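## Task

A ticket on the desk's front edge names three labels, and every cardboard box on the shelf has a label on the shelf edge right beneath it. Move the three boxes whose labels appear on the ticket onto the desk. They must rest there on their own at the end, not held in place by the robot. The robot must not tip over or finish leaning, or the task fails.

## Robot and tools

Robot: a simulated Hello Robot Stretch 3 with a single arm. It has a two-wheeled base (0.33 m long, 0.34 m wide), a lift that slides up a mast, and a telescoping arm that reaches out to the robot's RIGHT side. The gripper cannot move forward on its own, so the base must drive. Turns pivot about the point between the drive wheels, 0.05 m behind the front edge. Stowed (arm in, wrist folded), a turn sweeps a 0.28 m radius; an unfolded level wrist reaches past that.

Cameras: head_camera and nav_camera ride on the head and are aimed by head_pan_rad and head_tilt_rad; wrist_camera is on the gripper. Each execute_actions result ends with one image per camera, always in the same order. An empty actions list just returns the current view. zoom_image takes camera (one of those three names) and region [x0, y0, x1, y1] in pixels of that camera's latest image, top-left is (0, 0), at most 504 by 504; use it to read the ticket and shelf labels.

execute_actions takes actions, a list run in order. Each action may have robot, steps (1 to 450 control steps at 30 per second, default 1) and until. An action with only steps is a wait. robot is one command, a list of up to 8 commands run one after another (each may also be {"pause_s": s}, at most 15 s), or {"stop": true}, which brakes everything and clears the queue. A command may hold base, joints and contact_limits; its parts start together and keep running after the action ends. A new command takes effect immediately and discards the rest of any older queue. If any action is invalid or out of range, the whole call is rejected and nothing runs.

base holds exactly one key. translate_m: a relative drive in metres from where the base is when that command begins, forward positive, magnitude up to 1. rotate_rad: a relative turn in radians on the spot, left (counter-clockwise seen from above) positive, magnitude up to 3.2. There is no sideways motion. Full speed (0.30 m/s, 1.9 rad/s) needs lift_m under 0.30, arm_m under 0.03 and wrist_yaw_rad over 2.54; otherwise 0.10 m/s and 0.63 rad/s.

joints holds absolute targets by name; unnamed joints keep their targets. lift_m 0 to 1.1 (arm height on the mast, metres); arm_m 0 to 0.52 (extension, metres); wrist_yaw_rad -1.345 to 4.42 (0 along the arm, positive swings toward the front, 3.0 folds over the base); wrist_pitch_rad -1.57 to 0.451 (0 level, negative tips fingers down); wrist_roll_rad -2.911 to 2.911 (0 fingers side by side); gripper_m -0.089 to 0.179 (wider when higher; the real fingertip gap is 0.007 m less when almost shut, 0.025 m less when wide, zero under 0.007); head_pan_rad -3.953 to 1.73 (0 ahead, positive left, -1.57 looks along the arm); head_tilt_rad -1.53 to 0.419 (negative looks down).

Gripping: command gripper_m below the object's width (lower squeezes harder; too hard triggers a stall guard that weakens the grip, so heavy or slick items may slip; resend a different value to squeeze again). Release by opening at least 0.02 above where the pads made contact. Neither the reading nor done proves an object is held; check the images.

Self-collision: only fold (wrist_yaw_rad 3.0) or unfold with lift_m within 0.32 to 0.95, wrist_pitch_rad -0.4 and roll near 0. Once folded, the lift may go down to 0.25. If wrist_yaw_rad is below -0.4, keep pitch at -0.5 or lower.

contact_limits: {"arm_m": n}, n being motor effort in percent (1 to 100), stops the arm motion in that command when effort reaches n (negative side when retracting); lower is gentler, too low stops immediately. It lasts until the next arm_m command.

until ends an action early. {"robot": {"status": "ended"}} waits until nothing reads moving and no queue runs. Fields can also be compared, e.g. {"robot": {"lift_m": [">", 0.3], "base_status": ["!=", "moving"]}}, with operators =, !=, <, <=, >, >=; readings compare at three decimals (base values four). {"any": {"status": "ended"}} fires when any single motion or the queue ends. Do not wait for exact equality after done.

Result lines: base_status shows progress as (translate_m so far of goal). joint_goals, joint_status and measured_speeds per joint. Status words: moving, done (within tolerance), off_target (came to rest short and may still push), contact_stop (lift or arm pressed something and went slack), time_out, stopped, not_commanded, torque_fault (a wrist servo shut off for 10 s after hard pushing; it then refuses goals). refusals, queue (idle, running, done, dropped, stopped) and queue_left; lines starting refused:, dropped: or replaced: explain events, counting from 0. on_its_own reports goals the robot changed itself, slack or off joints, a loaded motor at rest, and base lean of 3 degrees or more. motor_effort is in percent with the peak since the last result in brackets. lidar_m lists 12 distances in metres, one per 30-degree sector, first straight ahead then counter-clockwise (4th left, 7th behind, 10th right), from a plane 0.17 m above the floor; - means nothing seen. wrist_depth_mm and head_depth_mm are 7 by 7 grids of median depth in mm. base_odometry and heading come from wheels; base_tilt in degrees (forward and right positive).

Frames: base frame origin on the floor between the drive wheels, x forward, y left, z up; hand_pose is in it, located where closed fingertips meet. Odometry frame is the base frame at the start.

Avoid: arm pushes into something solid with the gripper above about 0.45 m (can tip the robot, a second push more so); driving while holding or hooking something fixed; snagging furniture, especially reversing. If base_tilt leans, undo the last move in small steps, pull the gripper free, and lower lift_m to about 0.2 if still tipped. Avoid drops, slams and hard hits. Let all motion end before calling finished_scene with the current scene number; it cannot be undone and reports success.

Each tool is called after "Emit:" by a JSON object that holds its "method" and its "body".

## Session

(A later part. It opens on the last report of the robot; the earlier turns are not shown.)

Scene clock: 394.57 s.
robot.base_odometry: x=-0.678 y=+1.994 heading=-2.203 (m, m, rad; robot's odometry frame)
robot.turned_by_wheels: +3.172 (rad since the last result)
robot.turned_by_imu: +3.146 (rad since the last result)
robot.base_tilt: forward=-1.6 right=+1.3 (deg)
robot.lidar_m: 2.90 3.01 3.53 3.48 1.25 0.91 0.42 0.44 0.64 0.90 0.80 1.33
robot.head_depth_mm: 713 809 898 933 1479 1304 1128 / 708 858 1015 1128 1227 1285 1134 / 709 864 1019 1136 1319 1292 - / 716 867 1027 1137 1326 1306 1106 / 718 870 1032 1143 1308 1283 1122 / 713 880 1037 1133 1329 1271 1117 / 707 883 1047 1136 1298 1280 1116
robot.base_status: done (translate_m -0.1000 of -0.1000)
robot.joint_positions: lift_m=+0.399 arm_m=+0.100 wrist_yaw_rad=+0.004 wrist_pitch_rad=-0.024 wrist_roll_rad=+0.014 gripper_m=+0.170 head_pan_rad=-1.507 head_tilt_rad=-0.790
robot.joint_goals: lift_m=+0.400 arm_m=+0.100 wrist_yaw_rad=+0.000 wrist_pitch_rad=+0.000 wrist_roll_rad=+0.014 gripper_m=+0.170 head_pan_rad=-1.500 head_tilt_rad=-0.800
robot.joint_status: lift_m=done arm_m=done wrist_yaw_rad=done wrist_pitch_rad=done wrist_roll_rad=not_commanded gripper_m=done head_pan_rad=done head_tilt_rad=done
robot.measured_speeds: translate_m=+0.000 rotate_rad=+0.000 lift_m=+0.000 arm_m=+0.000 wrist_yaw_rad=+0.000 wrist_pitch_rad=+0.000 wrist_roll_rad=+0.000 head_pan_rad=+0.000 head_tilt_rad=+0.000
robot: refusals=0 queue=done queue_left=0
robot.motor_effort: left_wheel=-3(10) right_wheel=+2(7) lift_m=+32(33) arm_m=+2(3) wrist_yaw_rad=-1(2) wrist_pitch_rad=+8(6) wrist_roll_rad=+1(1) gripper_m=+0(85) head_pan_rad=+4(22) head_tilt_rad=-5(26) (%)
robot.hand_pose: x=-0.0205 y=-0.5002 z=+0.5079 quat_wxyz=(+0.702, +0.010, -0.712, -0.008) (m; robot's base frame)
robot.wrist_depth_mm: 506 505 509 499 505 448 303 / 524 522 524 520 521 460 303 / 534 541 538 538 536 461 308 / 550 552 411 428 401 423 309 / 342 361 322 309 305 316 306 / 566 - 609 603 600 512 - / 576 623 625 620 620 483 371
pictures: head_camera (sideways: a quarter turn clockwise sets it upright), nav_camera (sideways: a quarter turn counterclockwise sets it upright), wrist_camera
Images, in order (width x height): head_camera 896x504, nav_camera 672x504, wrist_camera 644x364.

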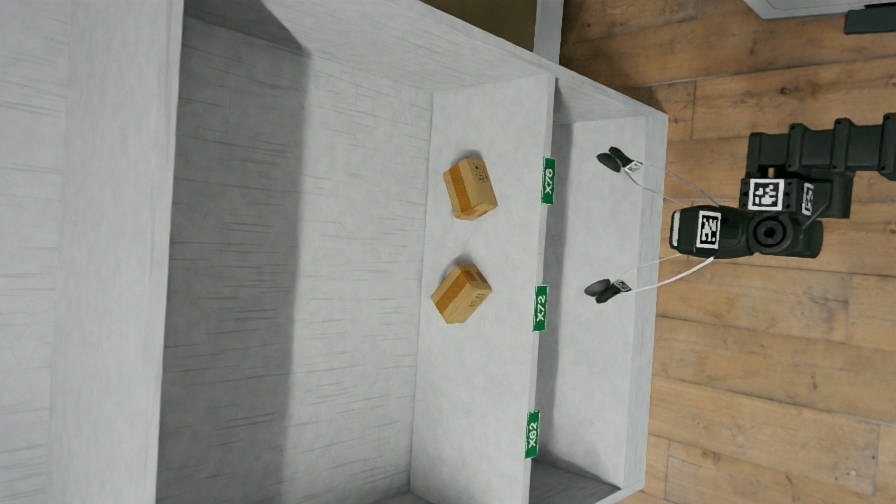

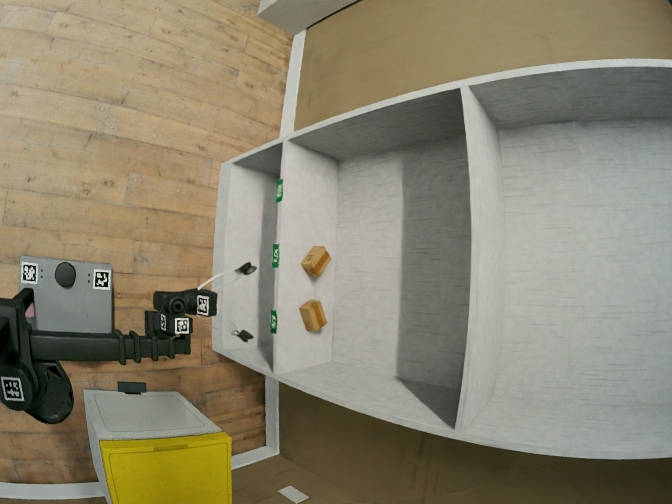

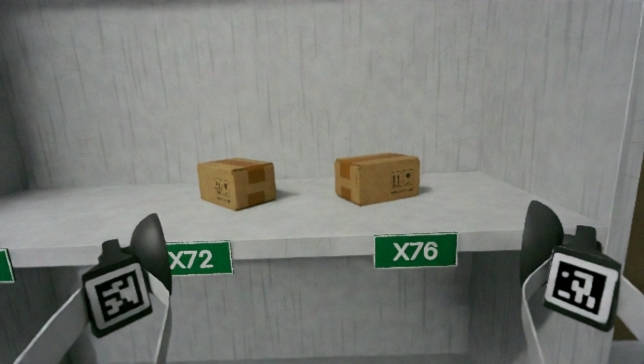

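Emit:
{"method": "execute_actions", "body": {"actions": [{"robot":[{"base":{"translate_m":-0.04},"joints":{"lift_m":0.38,"gripper_m":0.155}},{"joints":{"arm_m":0.36}},{"joints":{"gripper_m":0.04}},{"joints":{"lift_m":0.415}},{"joints":{"arm_m":0},"base":{"translate_m":0.1}}],"steps":450,"until":{"robot":{"status":"ended"}}}]}}

Scene clock: 412.53 s.
robot.base_odometry: x=-0.714 y=+1.945 heading=-2.203 (m, m, rad; robot's odometry frame)
robot.turned_by_wheels: +0.000 (rad since the last result)
robot.turned_by_imu: +0.002 (rad since the last result)
robot.base_tilt: forward=-1.7 right=+1.3 (deg)
robot.lidar_m: 2.84 2.96 3.50 3.47 1.33 0.97 0.48 0.50 0.72 0.89 0.76 1.33
robot.head_depth_mm: 714 854 984 1046 1409 1295 1142 / 708 859 1012 1129 1291 1275 1134 / 709 864 1016 1124 1315 1296 1144 / 710 864 1024 1126 1310 1291 1121 / 714 874 1033 1149 1307 1284 1127 / 715 880 1039 1143 1308 1270 1120 / 704 884 1021 1095 1296 1271 1114
robot.base_status: done (translate_m +0.1000 of +0.1000)
robot.joint_positions: lift_m=+0.414 arm_m=+0.003 wrist_yaw_rad=-0.002 wrist_pitch_rad=-0.024 wrist_roll_rad=+0.014 gripper_m=+0.040 head_pan_rad=-1.507 head_tilt_rad=-0.790
robot.joint_goals: lift_m=+0.415 arm_m=+0.000 wrist_yaw_rad=+0.000 wrist_pitch_rad=+0.000 wrist_roll_rad=+0.014 gripper_m=+0.040 head_pan_rad=-1.500 head_tilt_rad=-0.800
robot.joint_status: lift_m=done arm_m=done wrist_yaw_rad=done wrist_pitch_rad=done wrist_roll_rad=not_commanded gripper_m=done head_pan_rad=done head_tilt_rad=done
robot.measured_speeds: translate_m=+0.000 rotate_rad=+0.000 lift_m=+0.000 arm_m=+0.000 wrist_yaw_rad=+0.000 wrist_pitch_rad=+0.000 wrist_roll_rad=+0.000 head_pan_rad=+0.000 head_tilt_rad=+0.000
robot: refusals=0 queue=done queue_left=0
robot.motor_effort: left_wheel=-3(8) right_wheel=+1(6) lift_m=+33(35) arm_m=-3(8) wrist_yaw_rad=+2(4) wrist_pitch_rad=+8(8) wrist_roll_rad=+1(1) gripper_m=-1(92) head_pan_rad=+4(4) head_tilt_rad=-5(5) (%)
robot.hand_pose: x=-0.0220 y=-0.4033 z=+0.5230 quat_wxyz=(+0.702, +0.008, -0.712, -0.010) (m; robot's base frame)
robot.wrist_depth_mm: 559 590 590 593 577 554 389 / 546 617 609 607 613 559 394 / 543 633 627 618 630 567 419 / 531 647 611 509 546 498 420 / 421 448 429 678 398 476 451 / 533 694 684 699 707 564 716 / 531 684 716 706 685 548 746
pictures: head_camera (sideways: a quarter turn clockwise sets it upright), nav_camera (sideways: a quarter turn counterclockwise sets it upright), wrist_camera
Images, in order (width x height): head_camera 896x504, nav_camera 672x504, wrist_camera 644x364.

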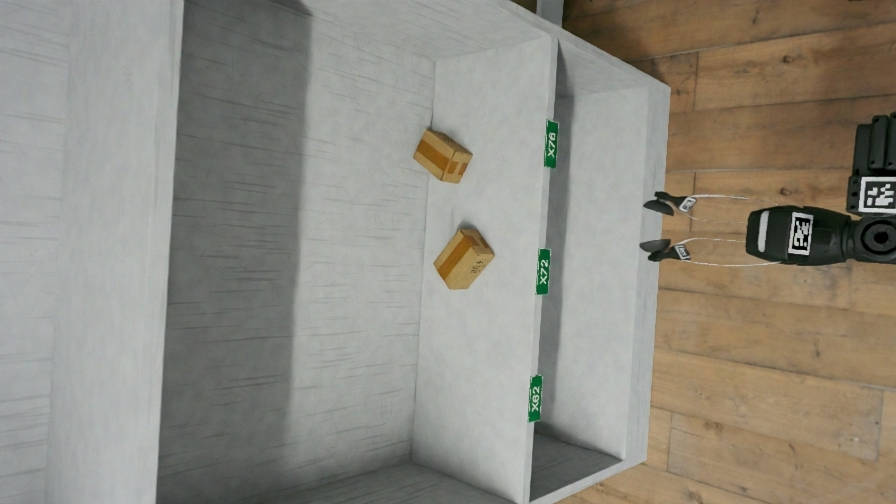

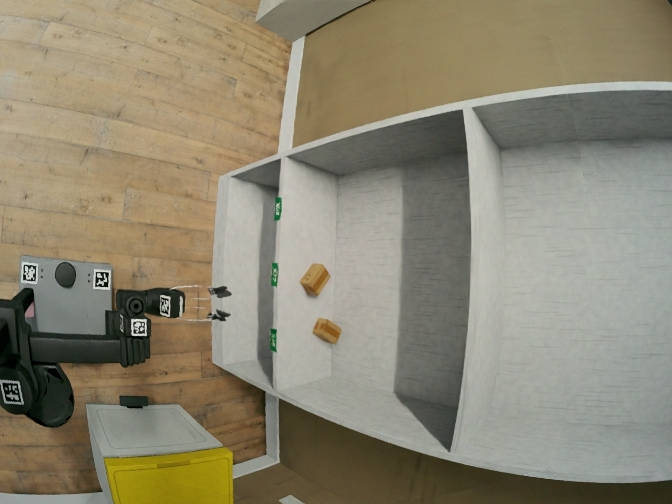

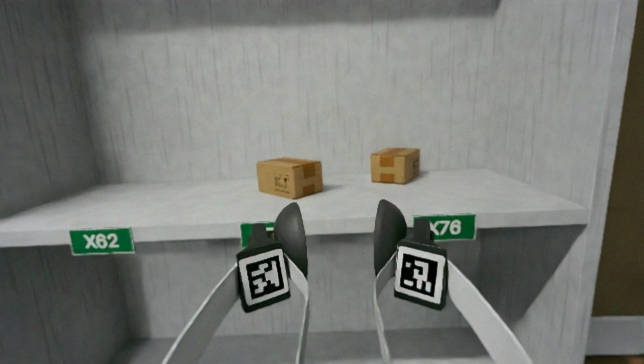

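Emit:
{"method": "execute_actions", "body": {"actions": [{"robot":[{"base":{"translate_m":-0.09},"joints":{"lift_m":0.415,"wrist_pitch_rad":-0.15,"gripper_m":0.14,"arm_m":0.15}},{"joints":{"arm_m":0.42}}],"steps":450,"until":{"robot":{"status":"ended"}}}]}}

Scene clock: 420.13 s.
robot.base_odometry: x=-0.661 y=+2.018 heading=-2.203 (m, m, rad; robot's odometry frame)
robot.turned_by_wheels: +0.000 (rad since the last result)
robot.turned_by_imu: +0.001 (rad since the last result)
robot.base_tilt: forward=-1.6 right=+1.4 (deg)
robot.lidar_m: 2.93 3.04 3.54 3.40 1.21 0.88 0.39 0.41 0.59 0.90 0.81 1.32
robot.head_depth_mm: 712 724 804 1200 1476 1301 1096 / 705 857 1007 1100 1221 1297 1136 / 710 864 1018 1133 1317 1289 1130 / 716 865 1029 1149 1325 1285 1128 / 715 875 1031 1114 1318 1285 1123 / 712 884 1041 1136 1329 1272 1119 / 706 887 1048 1132 1314 1273 1117
robot.base_status: done (translate_m -0.0900 of -0.0900)
robot.joint_positions: lift_m=+0.414 arm_m=+0.420 wrist_yaw_rad=-0.002 wrist_pitch_rad=-0.164 wrist_roll_rad=+0.014 gripper_m=+0.140 head_pan_rad=-1.507 head_tilt_rad=-0.790
robot.joint_goals: lift_m=+0.415 arm_m=+0.420 wrist_yaw_rad=+0.000 wrist_pitch_rad=-0.150 wrist_roll_rad=+0.014 gripper_m=+0.140 head_pan_rad=-1.500 head_tilt_rad=-0.800
robot.joint_status: lift_m=done arm_m=done wrist_yaw_rad=done wrist_pitch_rad=done wrist_roll_rad=not_commanded gripper_m=done head_pan_rad=done head_tilt_rad=done
robot.measured_speeds: translate_m=+0.000 rotate_rad=+0.000 lift_m=+0.000 arm_m=+0.000 wrist_yaw_rad=+0.000 wrist_pitch_rad=+0.000 wrist_roll_rad=+0.000 head_pan_rad=+0.000 head_tilt_rad=+0.000
robot: refusals=0 queue=done queue_left=0
robot.motor_effort: left_wheel=-2(7) right_wheel=+1(1) lift_m=+32(31) arm_m=+3(1) wrist_yaw_rad=+2(2) wrist_pitch_rad=+4(8) wrist_roll_rad=+1(1) gripper_m=+1(83) head_pan_rad=+4(4) head_tilt_rad=-4(5) (%)
robot.hand_pose: x=-0.0220 y=-0.8134 z=+0.4875 quat_wxyz=(+0.700, +0.057, -0.709, -0.059) (m; robot's base frame)
robot.wrist_depth_mm: 207 207 208 208 208 208 208 / 218 218 218 219 219 219 220 / 230 231 230 231 230 232 231 / 244 245 245 199 192 245 243 / 249 253 237 149 154 231 214 / 191 - 182 160 161 166 175 / 160 147 149 147 144 142 140
pictures: head_camera (sideways: a quarter turn clockwise sets it upright), nav_camera (sideways: a quarter turn counterclockwise sets it upright), wrist_camera
Images, in order (width x height): head_camera 896x504, nav_camera 672x504, wrist_camera 644x364.

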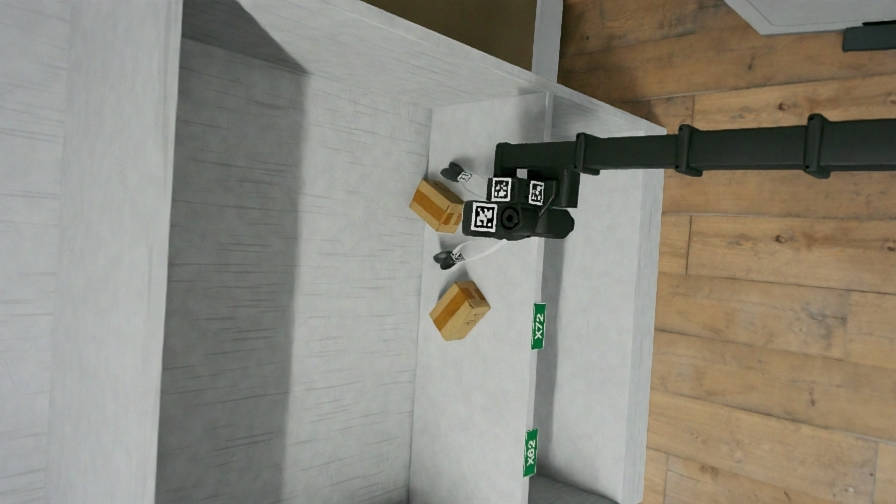

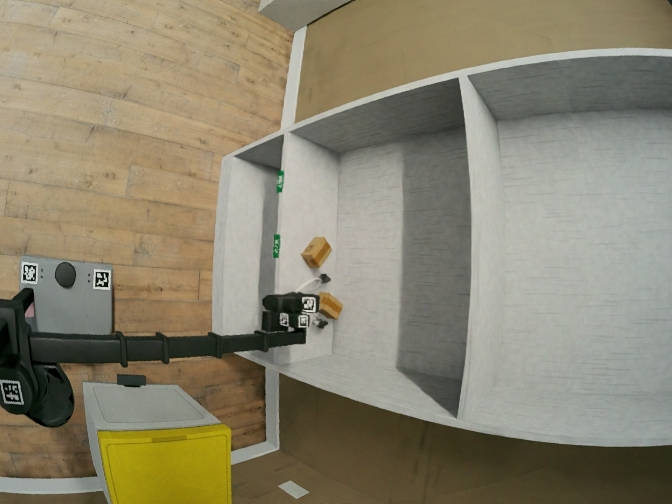

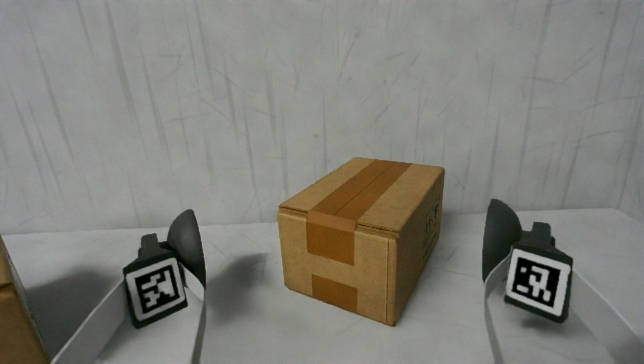

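Emit:
{"method": "execute_actions", "body": {"actions": [{"robot":[{"joints":{"arm_m":0.45,"lift_m":0.41,"wrist_yaw_rad":-0.05}},{"joints":{"gripper_m":0.01}},{"joints":{"lift_m":0.45}}],"steps":450,"until":{"robot":{"status":"ended"}}}]}}

Scene clock: 425.93 s.
robot.base_odometry: x=-0.661 y=+2.018 heading=-2.203 (m, m, rad; robot's odometry frame)
robot.turned_by_wheels: +0.000 (rad since the last result)
robot.turned_by_imu: +0.001 (rad since the last result)
robot.base_tilt: forward=-1.6 right=+1.4 (deg)
robot.lidar_m: 2.93 3.06 3.54 3.41 1.21 0.88 0.39 0.41 0.59 0.90 0.81 1.33
robot.head_depth_mm: 708 723 802 1195 1471 1294 1099 / 708 858 1014 1100 1146 1299 1140 / 710 865 1022 1142 1328 1289 1135 / 715 869 1027 1145 1324 1286 1131 / 718 870 1034 1114 1312 1272 1122 / 712 880 1044 1136 1333 1283 1121 / 703 887 1050 1131 1310 1268 1109
robot.base_status: done (translate_m -0.0900 of -0.0900)
robot.joint_positions: lift_m=+0.449 arm_m=+0.450 wrist_yaw_rad=-0.046 wrist_pitch_rad=-0.175 wrist_roll_rad=+0.014 gripper_m=+0.014 head_pan_rad=-1.507 head_tilt_rad=-0.790
robot.joint_goals: lift_m=+0.450 arm_m=+0.450 wrist_yaw_rad=-0.050 wrist_pitch_rad=-0.150 wrist_roll_rad=+0.014 gripper_m=+0.013 head_pan_rad=-1.500 head_tilt_rad=-0.800
robot.joint_status: lift_m=done arm_m=done wrist_yaw_rad=done wrist_pitch_rad=done wrist_roll_rad=not_commanded gripper_m=done head_pan_rad=done head_tilt_rad=done
robot.measured_speeds: translate_m=+0.000 rotate_rad=+0.000 lift_m=+0.000 arm_m=+0.000 wrist_yaw_rad=+0.000 wrist_pitch_rad=+0.000 wrist_roll_rad=+0.000 head_pan_rad=+0.000 head_tilt_rad=+0.000
robot: refusals=0 queue=done queue_left=0
robot.motor_effort: left_wheel=-2(2) right_wheel=+0(1) lift_m=+34(36) arm_m=+2(5) wrist_yaw_rad=-1(3) wrist_pitch_rad=+8(8) wrist_roll_rad=+1(1) gripper_m=-23(98) head_pan_rad=+4(5) head_tilt_rad=-5(5) (%)
robot.hand_pose: x=-0.0330 y=-0.8425 z=+0.5198 quat_wxyz=(+0.698, +0.045, -0.710, -0.079) (m; robot's base frame)
robot.wrist_depth_mm: 176 177 179 181 184 185 188 / 185 186 189 190 194 195 198 / 194 196 199 202 204 208 209 / 205 207 211 177 184 221 221 / 218 221 219 125 127 235 233 / 229 231 214 125 117 222 215 / 196 195 189 140 171 181 179
pictures: head_camera (sideways: a quarter turn clockwise sets it upright), nav_camera (sideways: a quarter turn counterclockwise sets it upright), wrist_camera
Images, in order (width x height): head_camera 896x504, nav_camera 672x504, wrist_camera 644x364.

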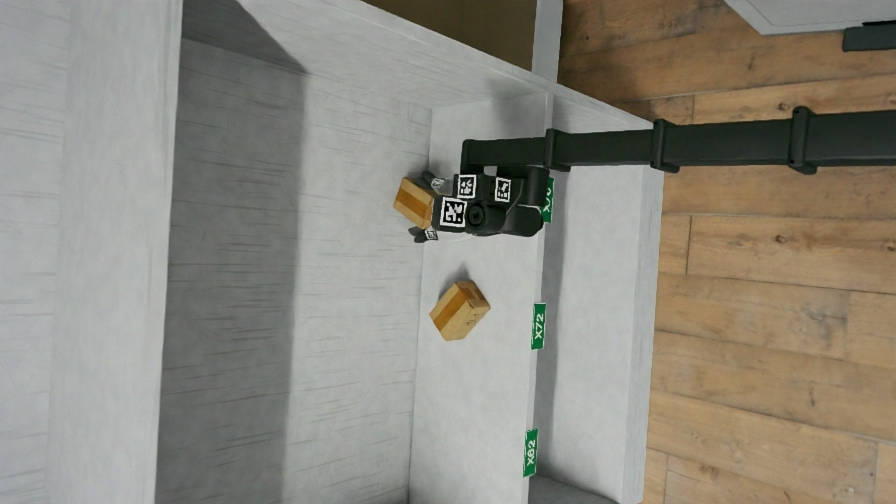

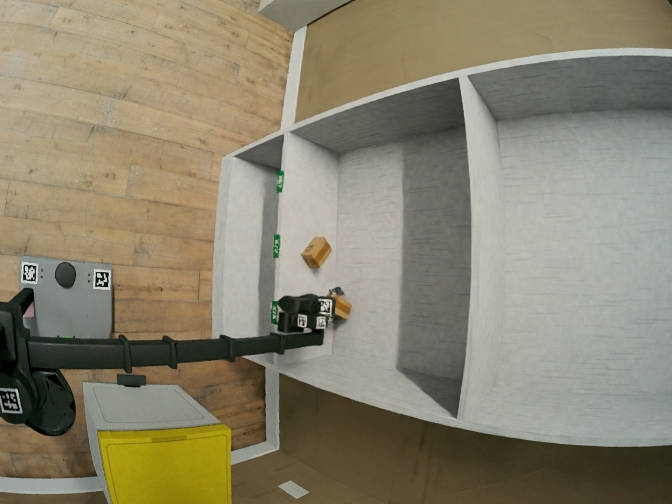

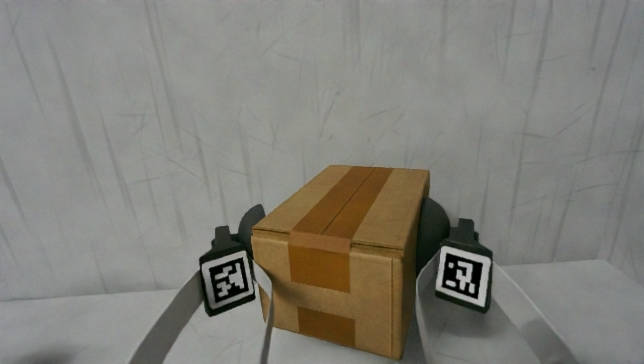

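Emit:
{"method": "execute_actions", "body": {"actions": [{"robot":[{"joints":{"arm_m":0}},{"base":{"translate_m":0.13},"joints":{"wrist_pitch_rad":-0.3,"wrist_yaw_rad":2.7,"lift_m":0.35}},{"joints":{"lift_m":0.29}},{"base":{"rotate_rad":1.218}},{"base":{"translate_m":1}},{"base":{"translate_m":1}},{"base":{"translate_m":0.63}},{"base":{"rotate_rad":1.955}}],"steps":450,"until":{"robot":{"status":"ended"}}},{"steps":450,"until":{"robot":{"status":"ended"}}},{"robot":[{"joints":{"lift_m":0.4,"head_tilt_rad":-0.5}},{"joints":{"lift_m":0.96,"wrist_yaw_rad":0,"wrist_pitch_rad":-0.15}},{"joints":{"arm_m":0.36}},{"joints":{"lift_m":0.919}}],"steps":450,"until":{"robot":{"status":"ended"}}},{"robot":[{"joints":{"gripper_m":0.11}},{"joints":{"arm_m":0.1}}],"steps":450,"until":{"robot":{"status":"ended"}}}]}}

Scene clock: 474.00 s.
robot.base_odometry: x=+0.717 y=-0.278 heading=+0.970 (m, m, rad; robot's odometry frame)
robot.turned_by_wheels: +3.173 (rad since the last result)
robot.turned_by_imu: +3.148 (rad since the last result)
robot.base_tilt: forward=-1.7 right=+1.3 (deg)
robot.lidar_m: 1.90 2.00 2.72 3.13 2.64 1.93 1.85 1.36 0.85 0.97 0.98 1.97
robot.head_depth_mm: 1141 1248 1098 716 - - 1214 / 1144 1261 1082 738 - - 1237 / 1152 1270 1061 718 - - 1231 / 1153 1271 1055 705 1775 1516 1269 / 1167 1287 1045 682 1739 1470 1253 / 1182 1289 1025 677 1744 1474 1219 / 1180 1303 1374 739 1796 1501 1243
robot.base_status: done (rotate_rad +1.9549 of +1.9550)
robot.joint_positions: lift_m=+0.919 arm_m=+0.100 wrist_yaw_rad=+0.002 wrist_pitch_rad=-0.173 wrist_roll_rad=+0.014 gripper_m=+0.110 head_pan_rad=-1.507 head_tilt_rad=-0.507
robot.joint_goals: lift_m=+0.919 arm_m=+0.100 wrist_yaw_rad=+0.000 wrist_pitch_rad=-0.150 wrist_roll_rad=+0.014 gripper_m=+0.110 head_pan_rad=-1.500 head_tilt_rad=-0.500
robot.joint_status: lift_m=done arm_m=done wrist_yaw_rad=done wrist_pitch_rad=done wrist_roll_rad=not_commanded gripper_m=done head_pan_rad=done head_tilt_rad=done
robot.measured_speeds: translate_m=+0.000 rotate_rad=+0.000 lift_m=+0.000 arm_m=+0.000 wrist_yaw_rad=+0.000 wrist_pitch_rad=+0.000 wrist_roll_rad=+0.000 head_pan_rad=+0.000 head_tilt_rad=+0.000
robot: refusals=0 queue=done queue_left=0
robot.motor_effort: left_wheel=-2(9) right_wheel=+1(8) lift_m=+13(36) arm_m=-4(4) wrist_yaw_rad=+0(4) wrist_pitch_rad=+7(10) wrist_roll_rad=+1(1) gripper_m=+0(82) head_pan_rad=+4(4) head_tilt_rad=+3(24) (%)
robot.hand_pose: x=-0.0209 y=-0.4936 z=+0.9903 quat_wxyz=(+0.700, +0.062, -0.709, -0.061) (m; robot's base frame)
robot.wrist_depth_mm: 934 931 924 923 915 928 903 / - - - 958 964 952 946 / - 558 578 379 520 371 471 / 378 363 348 338 325 312 301 / 277 271 269 267 281 279 - / - - 298 - - - 726 / - - - - - - 612
pictures: head_camera (sideways: a quarter turn clockwise sets it upright), nav_camera (sideways: a quarter turn counterclockwise sets it upright), wrist_camera
Images, in order (width x height): head_camera 896x504, nav_camera 672x504, wrist_camera 644x364.

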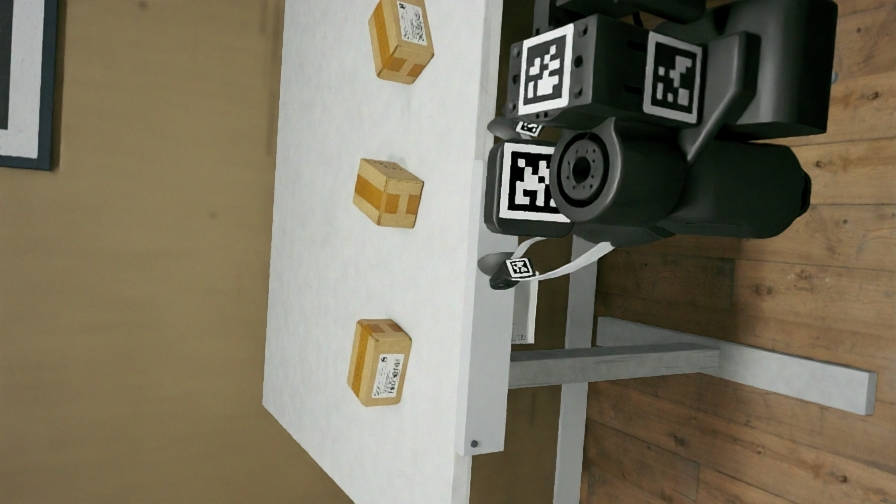

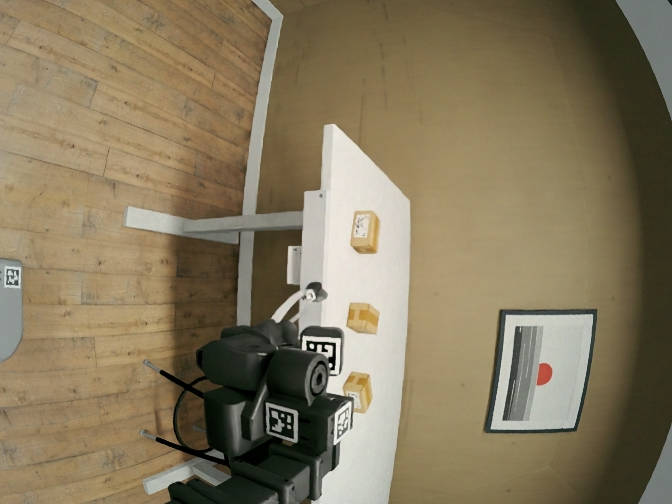

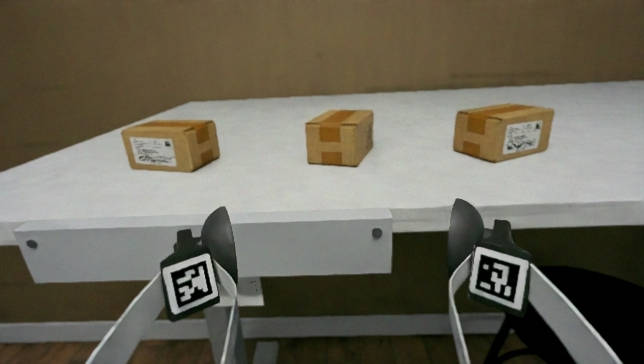

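Emit:
{"method": "finished_scene", "body": {"scene": 1}}

The scene is finished: the task was done.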